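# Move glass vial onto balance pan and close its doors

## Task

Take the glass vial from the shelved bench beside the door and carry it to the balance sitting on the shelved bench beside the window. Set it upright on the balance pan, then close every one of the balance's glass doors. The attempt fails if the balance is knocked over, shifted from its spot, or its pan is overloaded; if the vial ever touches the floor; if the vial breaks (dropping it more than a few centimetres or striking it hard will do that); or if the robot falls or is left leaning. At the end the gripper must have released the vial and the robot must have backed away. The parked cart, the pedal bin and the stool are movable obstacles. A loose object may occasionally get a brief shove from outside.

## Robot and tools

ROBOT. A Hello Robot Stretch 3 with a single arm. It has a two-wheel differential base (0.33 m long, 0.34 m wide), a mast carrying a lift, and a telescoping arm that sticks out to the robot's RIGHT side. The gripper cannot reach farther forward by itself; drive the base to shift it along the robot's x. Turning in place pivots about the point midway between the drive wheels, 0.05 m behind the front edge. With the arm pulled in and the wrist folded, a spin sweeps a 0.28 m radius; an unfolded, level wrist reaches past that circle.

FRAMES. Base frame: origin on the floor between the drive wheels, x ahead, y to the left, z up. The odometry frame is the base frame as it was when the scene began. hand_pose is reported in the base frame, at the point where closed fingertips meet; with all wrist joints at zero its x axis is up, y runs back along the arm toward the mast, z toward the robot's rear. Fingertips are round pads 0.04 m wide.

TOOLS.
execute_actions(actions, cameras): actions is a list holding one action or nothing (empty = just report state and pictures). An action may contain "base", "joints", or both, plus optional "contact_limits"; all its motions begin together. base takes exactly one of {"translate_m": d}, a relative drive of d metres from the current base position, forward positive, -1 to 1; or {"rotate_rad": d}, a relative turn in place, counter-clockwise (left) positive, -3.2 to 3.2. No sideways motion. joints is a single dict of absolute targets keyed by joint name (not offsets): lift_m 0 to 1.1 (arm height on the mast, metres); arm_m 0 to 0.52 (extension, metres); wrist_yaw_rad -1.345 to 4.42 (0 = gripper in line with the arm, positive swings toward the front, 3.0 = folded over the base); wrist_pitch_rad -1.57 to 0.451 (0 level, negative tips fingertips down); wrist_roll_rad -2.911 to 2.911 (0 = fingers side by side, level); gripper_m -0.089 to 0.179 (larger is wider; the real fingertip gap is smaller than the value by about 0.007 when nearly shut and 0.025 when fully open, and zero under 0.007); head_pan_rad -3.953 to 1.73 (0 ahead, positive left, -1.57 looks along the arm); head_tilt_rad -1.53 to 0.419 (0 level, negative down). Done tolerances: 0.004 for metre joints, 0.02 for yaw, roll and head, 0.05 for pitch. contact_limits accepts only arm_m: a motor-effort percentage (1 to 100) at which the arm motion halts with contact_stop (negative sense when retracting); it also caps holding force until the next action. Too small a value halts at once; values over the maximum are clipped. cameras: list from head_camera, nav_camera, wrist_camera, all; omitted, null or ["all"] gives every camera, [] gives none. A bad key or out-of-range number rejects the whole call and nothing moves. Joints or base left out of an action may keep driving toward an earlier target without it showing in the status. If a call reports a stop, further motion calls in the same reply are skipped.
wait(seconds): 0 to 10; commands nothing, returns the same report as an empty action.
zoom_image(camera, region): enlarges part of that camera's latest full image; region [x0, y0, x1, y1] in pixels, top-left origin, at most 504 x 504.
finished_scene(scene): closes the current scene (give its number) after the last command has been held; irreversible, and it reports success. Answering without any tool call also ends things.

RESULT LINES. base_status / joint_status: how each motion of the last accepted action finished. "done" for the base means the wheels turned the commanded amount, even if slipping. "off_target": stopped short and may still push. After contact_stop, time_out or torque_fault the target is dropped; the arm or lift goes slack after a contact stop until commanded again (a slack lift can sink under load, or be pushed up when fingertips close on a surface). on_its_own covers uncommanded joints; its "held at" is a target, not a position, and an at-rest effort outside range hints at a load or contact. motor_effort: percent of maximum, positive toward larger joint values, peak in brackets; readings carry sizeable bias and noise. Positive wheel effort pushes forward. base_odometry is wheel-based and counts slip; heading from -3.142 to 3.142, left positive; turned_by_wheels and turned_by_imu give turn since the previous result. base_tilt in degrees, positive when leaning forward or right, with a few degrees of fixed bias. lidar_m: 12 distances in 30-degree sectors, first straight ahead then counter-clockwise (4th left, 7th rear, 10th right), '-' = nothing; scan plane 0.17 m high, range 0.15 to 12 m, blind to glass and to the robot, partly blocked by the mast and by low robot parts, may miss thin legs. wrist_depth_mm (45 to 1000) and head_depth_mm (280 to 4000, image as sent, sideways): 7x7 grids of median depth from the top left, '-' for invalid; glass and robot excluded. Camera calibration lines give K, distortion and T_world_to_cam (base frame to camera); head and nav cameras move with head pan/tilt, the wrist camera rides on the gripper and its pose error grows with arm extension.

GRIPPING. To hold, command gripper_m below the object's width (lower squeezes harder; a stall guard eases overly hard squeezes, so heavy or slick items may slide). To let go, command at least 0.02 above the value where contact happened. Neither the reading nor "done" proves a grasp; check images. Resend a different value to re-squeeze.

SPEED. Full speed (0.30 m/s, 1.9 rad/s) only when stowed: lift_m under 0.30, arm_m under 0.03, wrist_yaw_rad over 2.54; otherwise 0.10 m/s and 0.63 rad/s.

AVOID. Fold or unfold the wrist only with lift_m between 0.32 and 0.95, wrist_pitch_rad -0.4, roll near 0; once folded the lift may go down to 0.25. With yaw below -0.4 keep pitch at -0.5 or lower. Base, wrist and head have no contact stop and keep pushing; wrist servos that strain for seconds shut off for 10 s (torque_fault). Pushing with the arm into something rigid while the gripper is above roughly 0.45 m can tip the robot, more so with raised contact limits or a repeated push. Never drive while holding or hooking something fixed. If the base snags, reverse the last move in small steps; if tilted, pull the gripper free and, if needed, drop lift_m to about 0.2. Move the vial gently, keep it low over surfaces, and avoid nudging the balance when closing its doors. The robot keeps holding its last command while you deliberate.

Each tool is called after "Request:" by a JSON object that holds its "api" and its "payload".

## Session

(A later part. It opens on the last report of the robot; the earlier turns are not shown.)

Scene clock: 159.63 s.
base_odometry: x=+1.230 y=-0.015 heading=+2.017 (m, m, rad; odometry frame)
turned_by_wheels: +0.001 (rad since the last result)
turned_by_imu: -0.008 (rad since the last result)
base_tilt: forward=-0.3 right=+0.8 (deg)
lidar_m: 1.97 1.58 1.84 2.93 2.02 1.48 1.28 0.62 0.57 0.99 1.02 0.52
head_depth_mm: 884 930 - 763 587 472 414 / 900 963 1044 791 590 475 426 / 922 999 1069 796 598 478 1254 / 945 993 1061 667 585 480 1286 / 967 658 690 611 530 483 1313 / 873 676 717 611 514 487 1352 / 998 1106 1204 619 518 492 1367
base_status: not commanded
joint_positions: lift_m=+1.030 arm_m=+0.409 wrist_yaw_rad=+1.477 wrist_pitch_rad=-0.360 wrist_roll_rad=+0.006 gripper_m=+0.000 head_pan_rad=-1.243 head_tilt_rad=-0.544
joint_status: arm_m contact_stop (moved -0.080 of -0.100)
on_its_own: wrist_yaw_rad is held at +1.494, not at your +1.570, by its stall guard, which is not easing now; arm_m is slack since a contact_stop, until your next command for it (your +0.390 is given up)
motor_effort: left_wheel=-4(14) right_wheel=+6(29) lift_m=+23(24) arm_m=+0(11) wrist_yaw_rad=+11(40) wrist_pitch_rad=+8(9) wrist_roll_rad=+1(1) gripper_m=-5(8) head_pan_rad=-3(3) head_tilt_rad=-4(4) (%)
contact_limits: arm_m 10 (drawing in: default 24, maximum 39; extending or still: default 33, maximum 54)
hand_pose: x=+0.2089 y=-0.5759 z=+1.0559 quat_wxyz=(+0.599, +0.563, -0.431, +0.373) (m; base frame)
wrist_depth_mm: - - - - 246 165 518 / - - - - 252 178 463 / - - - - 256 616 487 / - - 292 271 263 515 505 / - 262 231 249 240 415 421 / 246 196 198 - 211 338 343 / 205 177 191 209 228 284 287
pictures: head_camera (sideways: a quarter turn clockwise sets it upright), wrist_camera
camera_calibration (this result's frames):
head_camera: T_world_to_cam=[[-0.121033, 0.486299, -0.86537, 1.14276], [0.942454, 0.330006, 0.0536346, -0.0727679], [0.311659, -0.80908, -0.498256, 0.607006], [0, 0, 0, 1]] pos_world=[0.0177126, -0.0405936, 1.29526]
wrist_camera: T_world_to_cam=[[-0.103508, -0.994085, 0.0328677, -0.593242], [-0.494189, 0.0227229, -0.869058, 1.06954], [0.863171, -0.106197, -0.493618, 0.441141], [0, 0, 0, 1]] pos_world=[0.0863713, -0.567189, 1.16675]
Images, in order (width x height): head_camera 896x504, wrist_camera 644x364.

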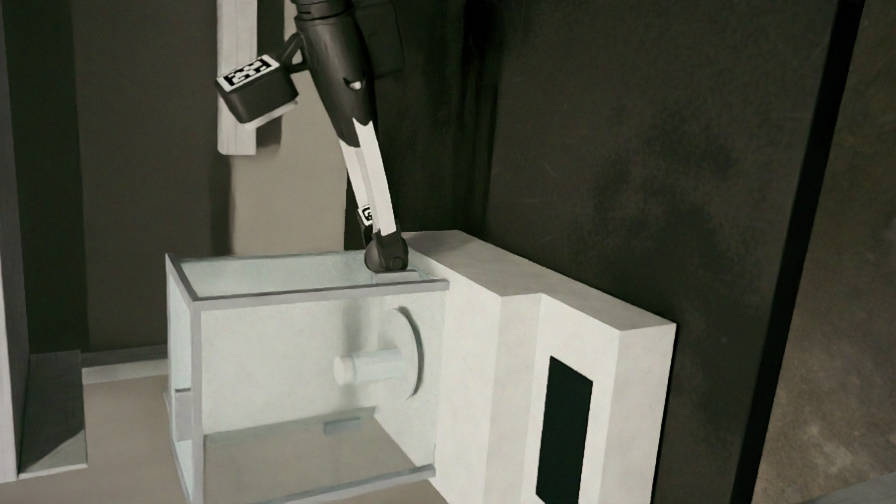

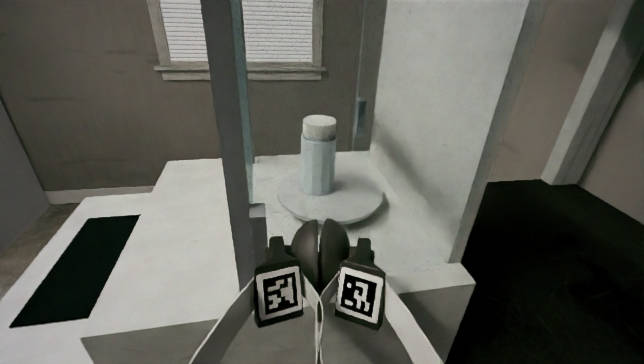

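Request:
{"api": "execute_actions", "payload": {"actions": [{"base":{"translate_m":-0.04},"joints":{"arm_m":0.42}}], "cameras": []}}

Request:
{"api": "execute_actions", "payload": {"actions": [{"joints":{"arm_m":0.0,"lift_m":1.09,"wrist_pitch_rad":-0.5}}], "cameras": []}}

Request:
{"api": "execute_actions", "payload": {"actions": [{"base":{"translate_m":0.78},"joints":{"head_pan_rad":-2.0}}], "cameras": []}}

Request:
{"api": "execute_actions", "payload": {"actions": [{"joints":{"wrist_yaw_rad":-1.33,"arm_m":0.1}}], "cameras": []}}

Request:
{"api": "execute_actions", "payload": {"actions": [{"joints":{"arm_m":0.5,"lift_m":1.06}}], "cameras": ["head_camera","wrist_camera"]}}

Scene clock: 163.60 s.
base_odometry: x=+1.248 y=-0.051 heading=+2.017 (m, m, rad; odometry frame)
turned_by_wheels: +0.000 (rad since the last result)
turned_by_imu: -0.001 (rad since the last result)
base_tilt: forward=-0.1 right=+0.8 (deg)
lidar_m: 2.01 1.61 1.89 2.93 1.96 1.43 1.24 1.01 0.59 0.56 1.02 0.56
head_depth_mm: 886 931 - 777 588 472 415 / 904 963 1036 788 592 474 426 / 927 983 1074 796 599 477 1251 / 947 1023 1099 761 603 481 1289 / 971 665 694 624 566 484 1326 / 926 678 715 614 517 487 1354 / 790 1068 1207 621 519 503 1372
base_status: done
joint_positions: lift_m=+1.030 arm_m=+0.420 wrist_yaw_rad=+1.492 wrist_pitch_rad=-0.355 wrist_roll_rad=+0.006 gripper_m=+0.000 head_pan_rad=-1.243 head_tilt_rad=-0.544
joint_status: all done
on_its_own: wrist_yaw_rad is held at +1.494, not at your +1.570, by its stall guard, which is not easing now
motor_effort: left_wheel=+0(5) right_wheel=-1(7) lift_m=+24(24) arm_m=+4(2) wrist_yaw_rad=+0(11) wrist_pitch_rad=+7(8) wrist_roll_rad=+1(1) gripper_m=-3(5) head_pan_rad=-4(3) head_tilt_rad=-5(4) (%)
hand_pose: x=+0.2098 y=-0.5829 z=+1.0570 quat_wxyz=(+0.595, +0.565, -0.428, +0.379) (m; base frame)
wrist_depth_mm: - - - - 245 641 466 / - - - - 249 689 484 / - - - 390 258 737 511 / - 363 297 296 286 549 504 / - 265 236 263 253 417 428 / 247 214 218 - 263 341 342 / 221 233 252 265 280 286 290
pictures: none
No camera images: the call's "cameras" was empty. Leave "cameras" out to get every camera's image.

Scene clock: 167.87 s.
base_odometry: x=+1.248 y=-0.051 heading=+2.017 (m, m, rad; odometry frame)
turned_by_wheels: +0.000 (rad since the last result)
turned_by_imu: -0.001 (rad since the last result)
base_tilt: forward=-0.2 right=+0.7 (deg)
lidar_m: 2.01 1.62 1.89 2.92 1.95 1.43 1.24 1.01 0.59 0.56 1.02 0.56
head_depth_mm: 884 935 1016 781 609 - - / 903 959 1039 794 615 - - / 927 984 1060 818 - - - / 949 1027 1096 - - - - / 969 665 693 - - - - / 921 680 714 - - 486 1277 / 790 1069 1202 656 511 520 1394
base_status: not commanded
joint_positions: lift_m=+1.090 arm_m=+0.001 wrist_yaw_rad=+1.494 wrist_pitch_rad=-0.512 wrist_roll_rad=+0.006 gripper_m=+0.000 head_pan_rad=-1.243 head_tilt_rad=-0.544
joint_status: all done
on_its_own: wrist_yaw_rad is held at +1.494, not at your +1.570, by its stall guard, which is not easing now
motor_effort: left_wheel=+0(0) right_wheel=-1(1) lift_m=+25(28) arm_m=-4(6) wrist_yaw_rad=+1(2) wrist_pitch_rad=+5(7) wrist_roll_rad=+1(1) gripper_m=-3(3) head_pan_rad=-3(3) head_tilt_rad=-4(4) (%)
hand_pose: x=+0.1895 y=-0.1620 z=+1.0819 quat_wxyz=(+0.623, +0.597, -0.382, +0.331) (m; base frame)
wrist_depth_mm: - - - - - - 965 / - - - - - - 914 / - - - - - - 436 / - - - - 481 388 349 / - - - - 431 340 312 / - - - - 384 326 314 / - - - - - 306 308
pictures: none
No camera images: the call's "cameras" was empty. Leave "cameras" out to get every camera's image.

Scene clock: 176.73 s.
base_odometry: x=+0.911 y=+0.652 heading=+2.017 (m, m, rad; odometry frame)
turned_by_wheels: +0.000 (rad since the last result)
turned_by_imu: +0.000 (rad since the last result)
base_tilt: forward=-0.2 right=+0.7 (deg)
lidar_m: 1.23 1.25 1.04 2.02 3.70 2.24 1.76 0.46 0.43 1.02 1.08 1.29
head_depth_mm: - - - 607 549 514 631 / - - - 617 590 605 676 / - - - 691 641 1512 1337 / - - - - 1363 1483 1345 / - - - - - - 1346 / - - - - - - 1353 / 864 - - - - - -
base_status: done
joint_positions: lift_m=+1.090 arm_m=+0.001 wrist_yaw_rad=+1.494 wrist_pitch_rad=-0.512 wrist_roll_rad=+0.006 gripper_m=+0.000 head_pan_rad=-1.993 head_tilt_rad=-0.544
joint_status: all done
on_its_own: wrist_yaw_rad is held at +1.494, not at your +1.570, by its stall guard, which is not easing now
motor_effort: left_wheel=+0(3) right_wheel=-1(2) lift_m=+25(26) arm_m=-4(4) wrist_yaw_rad=+0(1) wrist_pitch_rad=+5(5) wrist_roll_rad=+1(0) gripper_m=-3(2) head_pan_rad=-3(38) head_tilt_rad=-5(4) (%)
hand_pose: x=+0.1895 y=-0.1620 z=+1.0819 quat_wxyz=(+0.623, +0.597, -0.382, +0.331) (m; base frame)
wrist_depth_mm: - - - - - - 893 / - - - - - - 911 / - - - - - - 921 / - - - - - - 942 / - - - - - - 925 / - - - - - - 951 / - - - - - - 991
pictures: none
No camera images: the call's "cameras" was empty. Leave "cameras" out to get every camera's image.

Scene clock: 179.17 s.
base_odometry: x=+0.911 y=+0.652 heading=+2.017 (m, m, rad; odometry frame)
turned_by_wheels: +0.000 (rad since the last result)
turned_by_imu: -0.001 (rad since the last result)
base_tilt: forward=-0.2 right=+0.7 (deg)
lidar_m: 1.23 1.25 1.04 2.02 3.70 2.23 1.76 0.46 0.43 1.02 1.08 1.29
head_depth_mm: - - - 607 547 512 632 / - - 688 620 571 606 679 / - - 747 693 637 1519 1338 / - - - 853 1413 1492 1343 / - - - - 1337 1401 1354 / - - 1005 - 1278 1362 1366 / - - - - 1189 1278 1340
base_status: not commanded
joint_positions: lift_m=+1.090 arm_m=+0.100 wrist_yaw_rad=-1.328 wrist_pitch_rad=-0.512 wrist_roll_rad=+0.006 gripper_m=+0.000 head_pan_rad=-1.993 head_tilt_rad=-0.544
joint_status: all done
motor_effort: left_wheel=+0(0) right_wheel=-2(1) lift_m=+26(25) arm_m=+4(3) wrist_yaw_rad=-1(1) wrist_pitch_rad=+5(5) wrist_roll_rad=+0(0) gripper_m=-2(3) head_pan_rad=-3(3) head_tilt_rad=-5(4) (%)
hand_pose: x=-0.2267 y=-0.2953 z=+1.0819 quat_wxyz=(+0.426, -0.282, -0.650, -0.562) (m; base frame)
wrist_depth_mm: 356 - - - - - - / 361 494 818 832 - - - / 369 384 425 612 - - - / 346 332 361 467 - - - / 377 369 355 433 - - - / 349 333 343 - - - - / 918 - 417 395 - - -
pictures: none
No camera images: the call's "cameras" was empty. Leave "cameras" out to get every camera's image.

Scene clock: 183.30 s.
base_odometry: x=+0.911 y=+0.652 heading=+2.017 (m, m, rad; odometry frame)
turned_by_wheels: +0.000 (rad since the last result)
turned_by_imu: -0.001 (rad since the last result)
base_tilt: forward=-0.2 right=+0.7 (deg)
lidar_m: 1.23 1.24 1.04 2.02 3.71 2.24 1.76 0.46 0.43 1.02 1.08 1.29
head_depth_mm: 1162 - - - 545 513 632 / 1101 - - 626 581 605 675 / 1044 - - 696 643 1510 1342 / 989 - 1056 773 1399 1478 1345 / 952 - 1083 955 1256 1396 1356 / 822 - 1025 1133 1237 1364 1362 / 870 - 1022 1078 1171 1274 1333
base_status: not commanded
joint_positions: lift_m=+1.060 arm_m=+0.500 wrist_yaw_rad=-1.329 wrist_pitch_rad=-0.513 wrist_roll_rad=+0.006 gripper_m=+0.000 head_pan_rad=-1.993 head_tilt_rad=-0.544
joint_status: all done
motor_effort: left_wheel=+0(0) right_wheel=-1(1) lift_m=+20(24) arm_m=+4(4) wrist_yaw_rad=-1(2) wrist_pitch_rad=+5(5) wrist_roll_rad=+0(1) gripper_m=-3(3) head_pan_rad=-3(3) head_tilt_rad=-5(4) (%)
hand_pose: x=-0.2267 y=-0.6951 z=+1.0521 quat_wxyz=(+0.426, -0.282, -0.650, -0.563) (m; base frame)
wrist_depth_mm: 387 493 852 - - - - / 401 545 717 732 729 702 - / 412 502 542 550 318 340 350 / 399 422 426 435 268 282 276 / 342 349 354 374 266 253 246 / 305 298 306 - 298 287 269 / 440 459 281 268 269 274 277
pictures: head_camera (sideways: a quarter turn clockwise sets it upright), wrist_camera
camera_calibration (this result's frames):
head_camera: T_world_to_cam=[[0.242911, 0.438326, -0.86537, 1.14054], [0.914538, -0.400929, 0.0536346, -0.0725976], [-0.323443, -0.804442, -0.498255, 0.61088], [0, 0, 0, 1]] pos_world=[-0.0130724, -0.0376179, 1.29526]
wrist_camera: T_world_to_cam=[[-0.234175, 0.9716, 0.0340038, 0.578805], [0.597251, 0.171371, -0.783533, 1.11447], [-0.767107, -0.163175, -0.620419, 0.526878], [0, 0, 0, 1]] pos_world=[-0.125905, -0.667382, 1.18043]
Images, in order (width x height): head_camera 896x504, wrist_camera 644x364.

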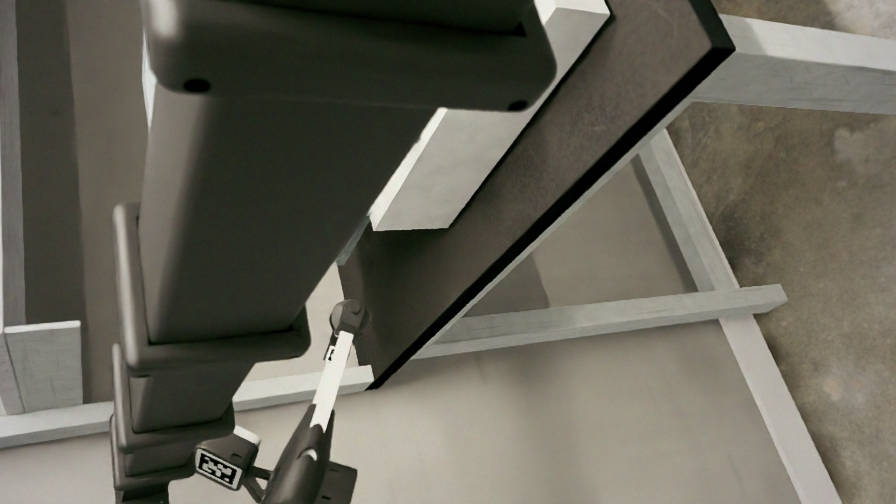

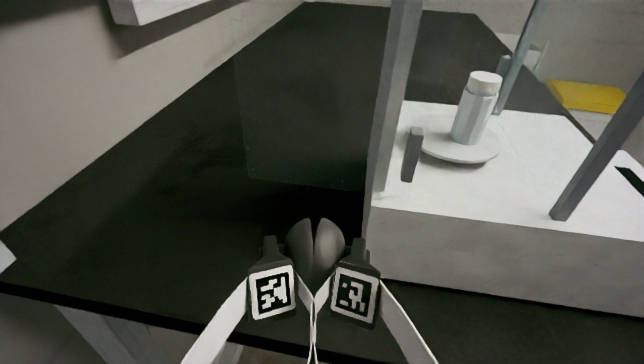

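Request:
{"api": "execute_actions", "payload": {"actions": [{"base":{"translate_m":-0.085}}], "cameras": ["wrist_camera"]}}

Request:
{"api": "execute_actions", "payload": {"actions": [{"joints":{"arm_m":0.34},"contact_limits":{"arm_m":10}}], "cameras": ["wrist_camera"]}}

Scene clock: 186.17 s.
base_odometry: x=+0.948 y=+0.576 heading=+2.017 (m, m, rad; odometry frame)
turned_by_wheels: +0.001 (rad since the last result)
turned_by_imu: +0.000 (rad since the last result)
base_tilt: forward=-0.2 right=+0.7 (deg)
lidar_m: 1.31 1.24 1.09 2.31 3.67 2.16 1.68 0.98 0.38 0.98 1.08 1.38
head_depth_mm: 1165 - - - 527 503 1325 / 1107 - - 566 516 475 1249 / 1051 - - 591 556 492 600 / 994 - 711 664 599 1468 1349 / 956 - 1023 776 1289 1388 1351 / 907 - 1043 962 1202 1354 1357 / 782 - 1002 1082 1177 1278 1347
base_status: done
joint_positions: lift_m=+1.060 arm_m=+0.500 wrist_yaw_rad=-1.330 wrist_pitch_rad=-0.520 wrist_roll_rad=+0.006 gripper_m=+0.000 head_pan_rad=-1.993 head_tilt_rad=-0.544
joint_status: not commanded
motor_effort: left_wheel=+6(7) right_wheel=-17(19) lift_m=+20(20) arm_m=+4(4) wrist_yaw_rad=+1(1) wrist_pitch_rad=+7(7) wrist_roll_rad=+1(0) gripper_m=-2(3) head_pan_rad=-4(4) head_tilt_rad=-4(4) (%)
hand_pose: x=-0.2258 y=-0.6947 z=+1.0507 quat_wxyz=(+0.424, -0.280, -0.651, -0.564) (m; base frame)
wrist_depth_mm: 372 504 871 - 234 - - / 404 543 710 729 660 757 - / 414 511 527 536 316 300 - / 397 414 427 427 253 239 287 / 345 347 354 371 216 225 236 / 295 300 305 - 194 197 195 / 257 261 264 260 207 190 181
pictures: wrist_camera
camera_calibration (this result's frames):
wrist_camera: T_world_to_cam=[[-0.233394, 0.971786, 0.0340386, 0.5789], [0.602376, 0.171975, -0.779467, 1.1101], [-0.763329, -0.161419, -0.625518, 0.534204], [0, 0, 0, 1]] pos_world=[-0.125809, -0.667245, 1.17973]
Images, in order (width x height): wrist_camera 644x364.

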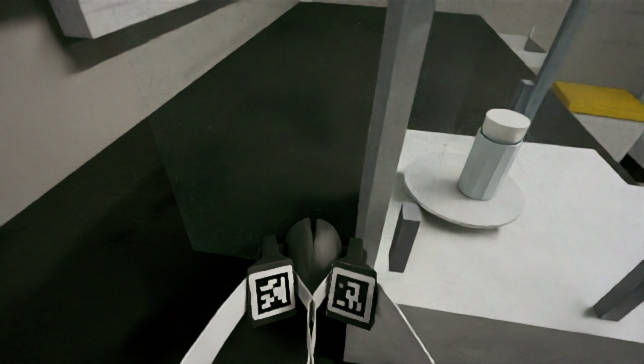

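Scene clock: 188.60 s.
base_odometry: x=+0.948 y=+0.576 heading=+2.017 (m, m, rad; odometry frame)
turned_by_wheels: +0.000 (rad since the last result)
turned_by_imu: -0.001 (rad since the last result)
base_tilt: forward=-0.2 right=+0.8 (deg)
lidar_m: 1.31 1.24 1.09 2.31 3.65 2.15 1.67 0.98 0.38 0.98 1.09 1.39
head_depth_mm: 1168 - - - 527 501 1330 / 1102 - - 564 516 475 1238 / 1054 - - 590 558 492 599 / 1004 - - 641 603 1476 1343 / 955 - 1087 775 1270 1398 1356 / 911 - 1058 988 1194 1358 1361 / 789 926 - 1094 1176 1283 1337
base_status: not commanded
joint_positions: lift_m=+1.060 arm_m=+0.341 wrist_yaw_rad=-1.310 wrist_pitch_rad=-0.515 wrist_roll_rad=+0.006 gripper_m=+0.000 head_pan_rad=-1.993 head_tilt_rad=-0.544
joint_status: all done
on_its_own: wrist_yaw_rad is at rest, and its effort (-13) is outside its rest range (-12 to +12)
motor_effort: left_wheel=+1(7) right_wheel=-5(17) lift_m=+20(20) arm_m=-6(8) wrist_yaw_rad=-13(13) wrist_pitch_rad=+6(7) wrist_roll_rad=+0(1) gripper_m=-3(3) head_pan_rad=-4(3) head_tilt_rad=-4(4) (%)
contact_limits: arm_m 10 (drawing in: default 24, maximum 39; extending or still: default 33, maximum 54)
hand_pose: x=-0.2254 y=-0.5398 z=+1.0516 quat_wxyz=(+0.430, -0.275, -0.653, -0.559) (m; base frame)
wrist_depth_mm: 444 183 296 - - - - / 533 190 307 725 756 - - / 513 205 294 285 351 637 - / 415 241 259 252 278 364 - / 343 237 224 226 229 283 - / 296 285 225 - 201 238 - / 260 262 258 254 225 217 224
pictures: wrist_camera
camera_calibration (this result's frames):
wrist_camera: T_world_to_cam=[[-0.252789, 0.966923, 0.0340164, 0.42152], [0.595561, 0.183217, -0.782137, 1.09124], [-0.762499, -0.177457, -0.622177, 0.548113], [0, 0, 0, 1]] pos_world=[-0.12541, -0.510245, 1.18019]
Images, in order (width x height): wrist_camera 644x364.

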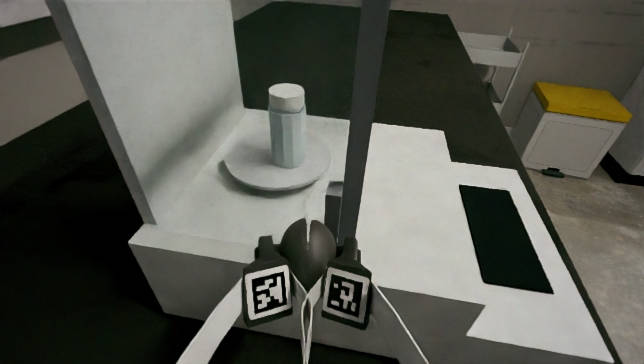

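Looks shut. Clear off and check the top.

Request:
{"api": "execute_actions", "payload": {"actions": [{"base":{"translate_m":0.15},"joints":{"lift_m":1.1,"wrist_pitch_rad":-0.3,"arm_m":0.37}}], "cameras": ["wrist_camera"]}}

Scene clock: 192.57 s.
base_odometry: x=+0.883 y=+0.711 heading=+2.017 (m, m, rad; odometry frame)
turned_by_wheels: +0.000 (rad since the last result)
turned_by_imu: -0.001 (rad since the last result)
base_tilt: forward=-0.2 right=+0.8 (deg)
lidar_m: 1.16 1.19 1.00 1.81 3.69 2.30 1.82 0.48 0.50 1.05 1.08 1.23
head_depth_mm: - - 723 628 588 619 680 / - 718 746 693 660 1555 1329 / - 1120 1121 761 1485 1514 1334 / - 1091 1132 937 1384 1440 1343 / - 1011 1079 1153 1295 1443 1348 / - 980 1061 1135 1227 1350 1363 / 855 912 1018 1072 1169 1276 1333
base_status: done
joint_positions: lift_m=+1.100 arm_m=+0.370 wrist_yaw_rad=-1.328 wrist_pitch_rad=-0.319 wrist_roll_rad=+0.006 gripper_m=+0.000 head_pan_rad=-1.993 head_tilt_rad=-0.544
joint_status: all done
motor_effort: left_wheel=+0(8) right_wheel=-1(10) lift_m=+25(28) arm_m=+4(5) wrist_yaw_rad=-1(13) wrist_pitch_rad=+7(19) wrist_roll_rad=+0(1) gripper_m=-2(4) head_pan_rad=-3(3) head_tilt_rad=-4(4) (%)
hand_pose: x=-0.2503 y=-0.5712 z=+1.1353 quat_wxyz=(+0.479, -0.343, -0.620, -0.518) (m; base frame)
wrist_depth_mm: 515 703 - - - - - / 519 669 934 - - - - / 532 730 942 982 - - - / 546 670 674 434 518 - - / 514 528 530 400 388 575 - / 425 432 447 - 340 373 - / 382 366 367 371 364 356 -
pictures: wrist_camera
camera_calibration (this result's frames):
wrist_camera: T_world_to_cam=[[-0.228773, 0.972949, 0.0321316, 0.454272], [0.439069, 0.132586, -0.888617, 1.2301], [-0.868839, -0.189184, -0.457524, 0.355391], [0, 0, 0, 1]] pos_world=[-0.127395, -0.537844, 1.24109]
Images, in order (width x height): wrist_camera 644x364.

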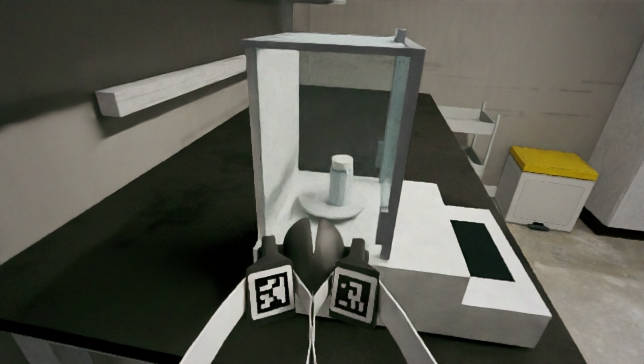

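Request:
{"api": "finished_scene", "payload": {"scene": 1}}

The scene is finished: the task was done.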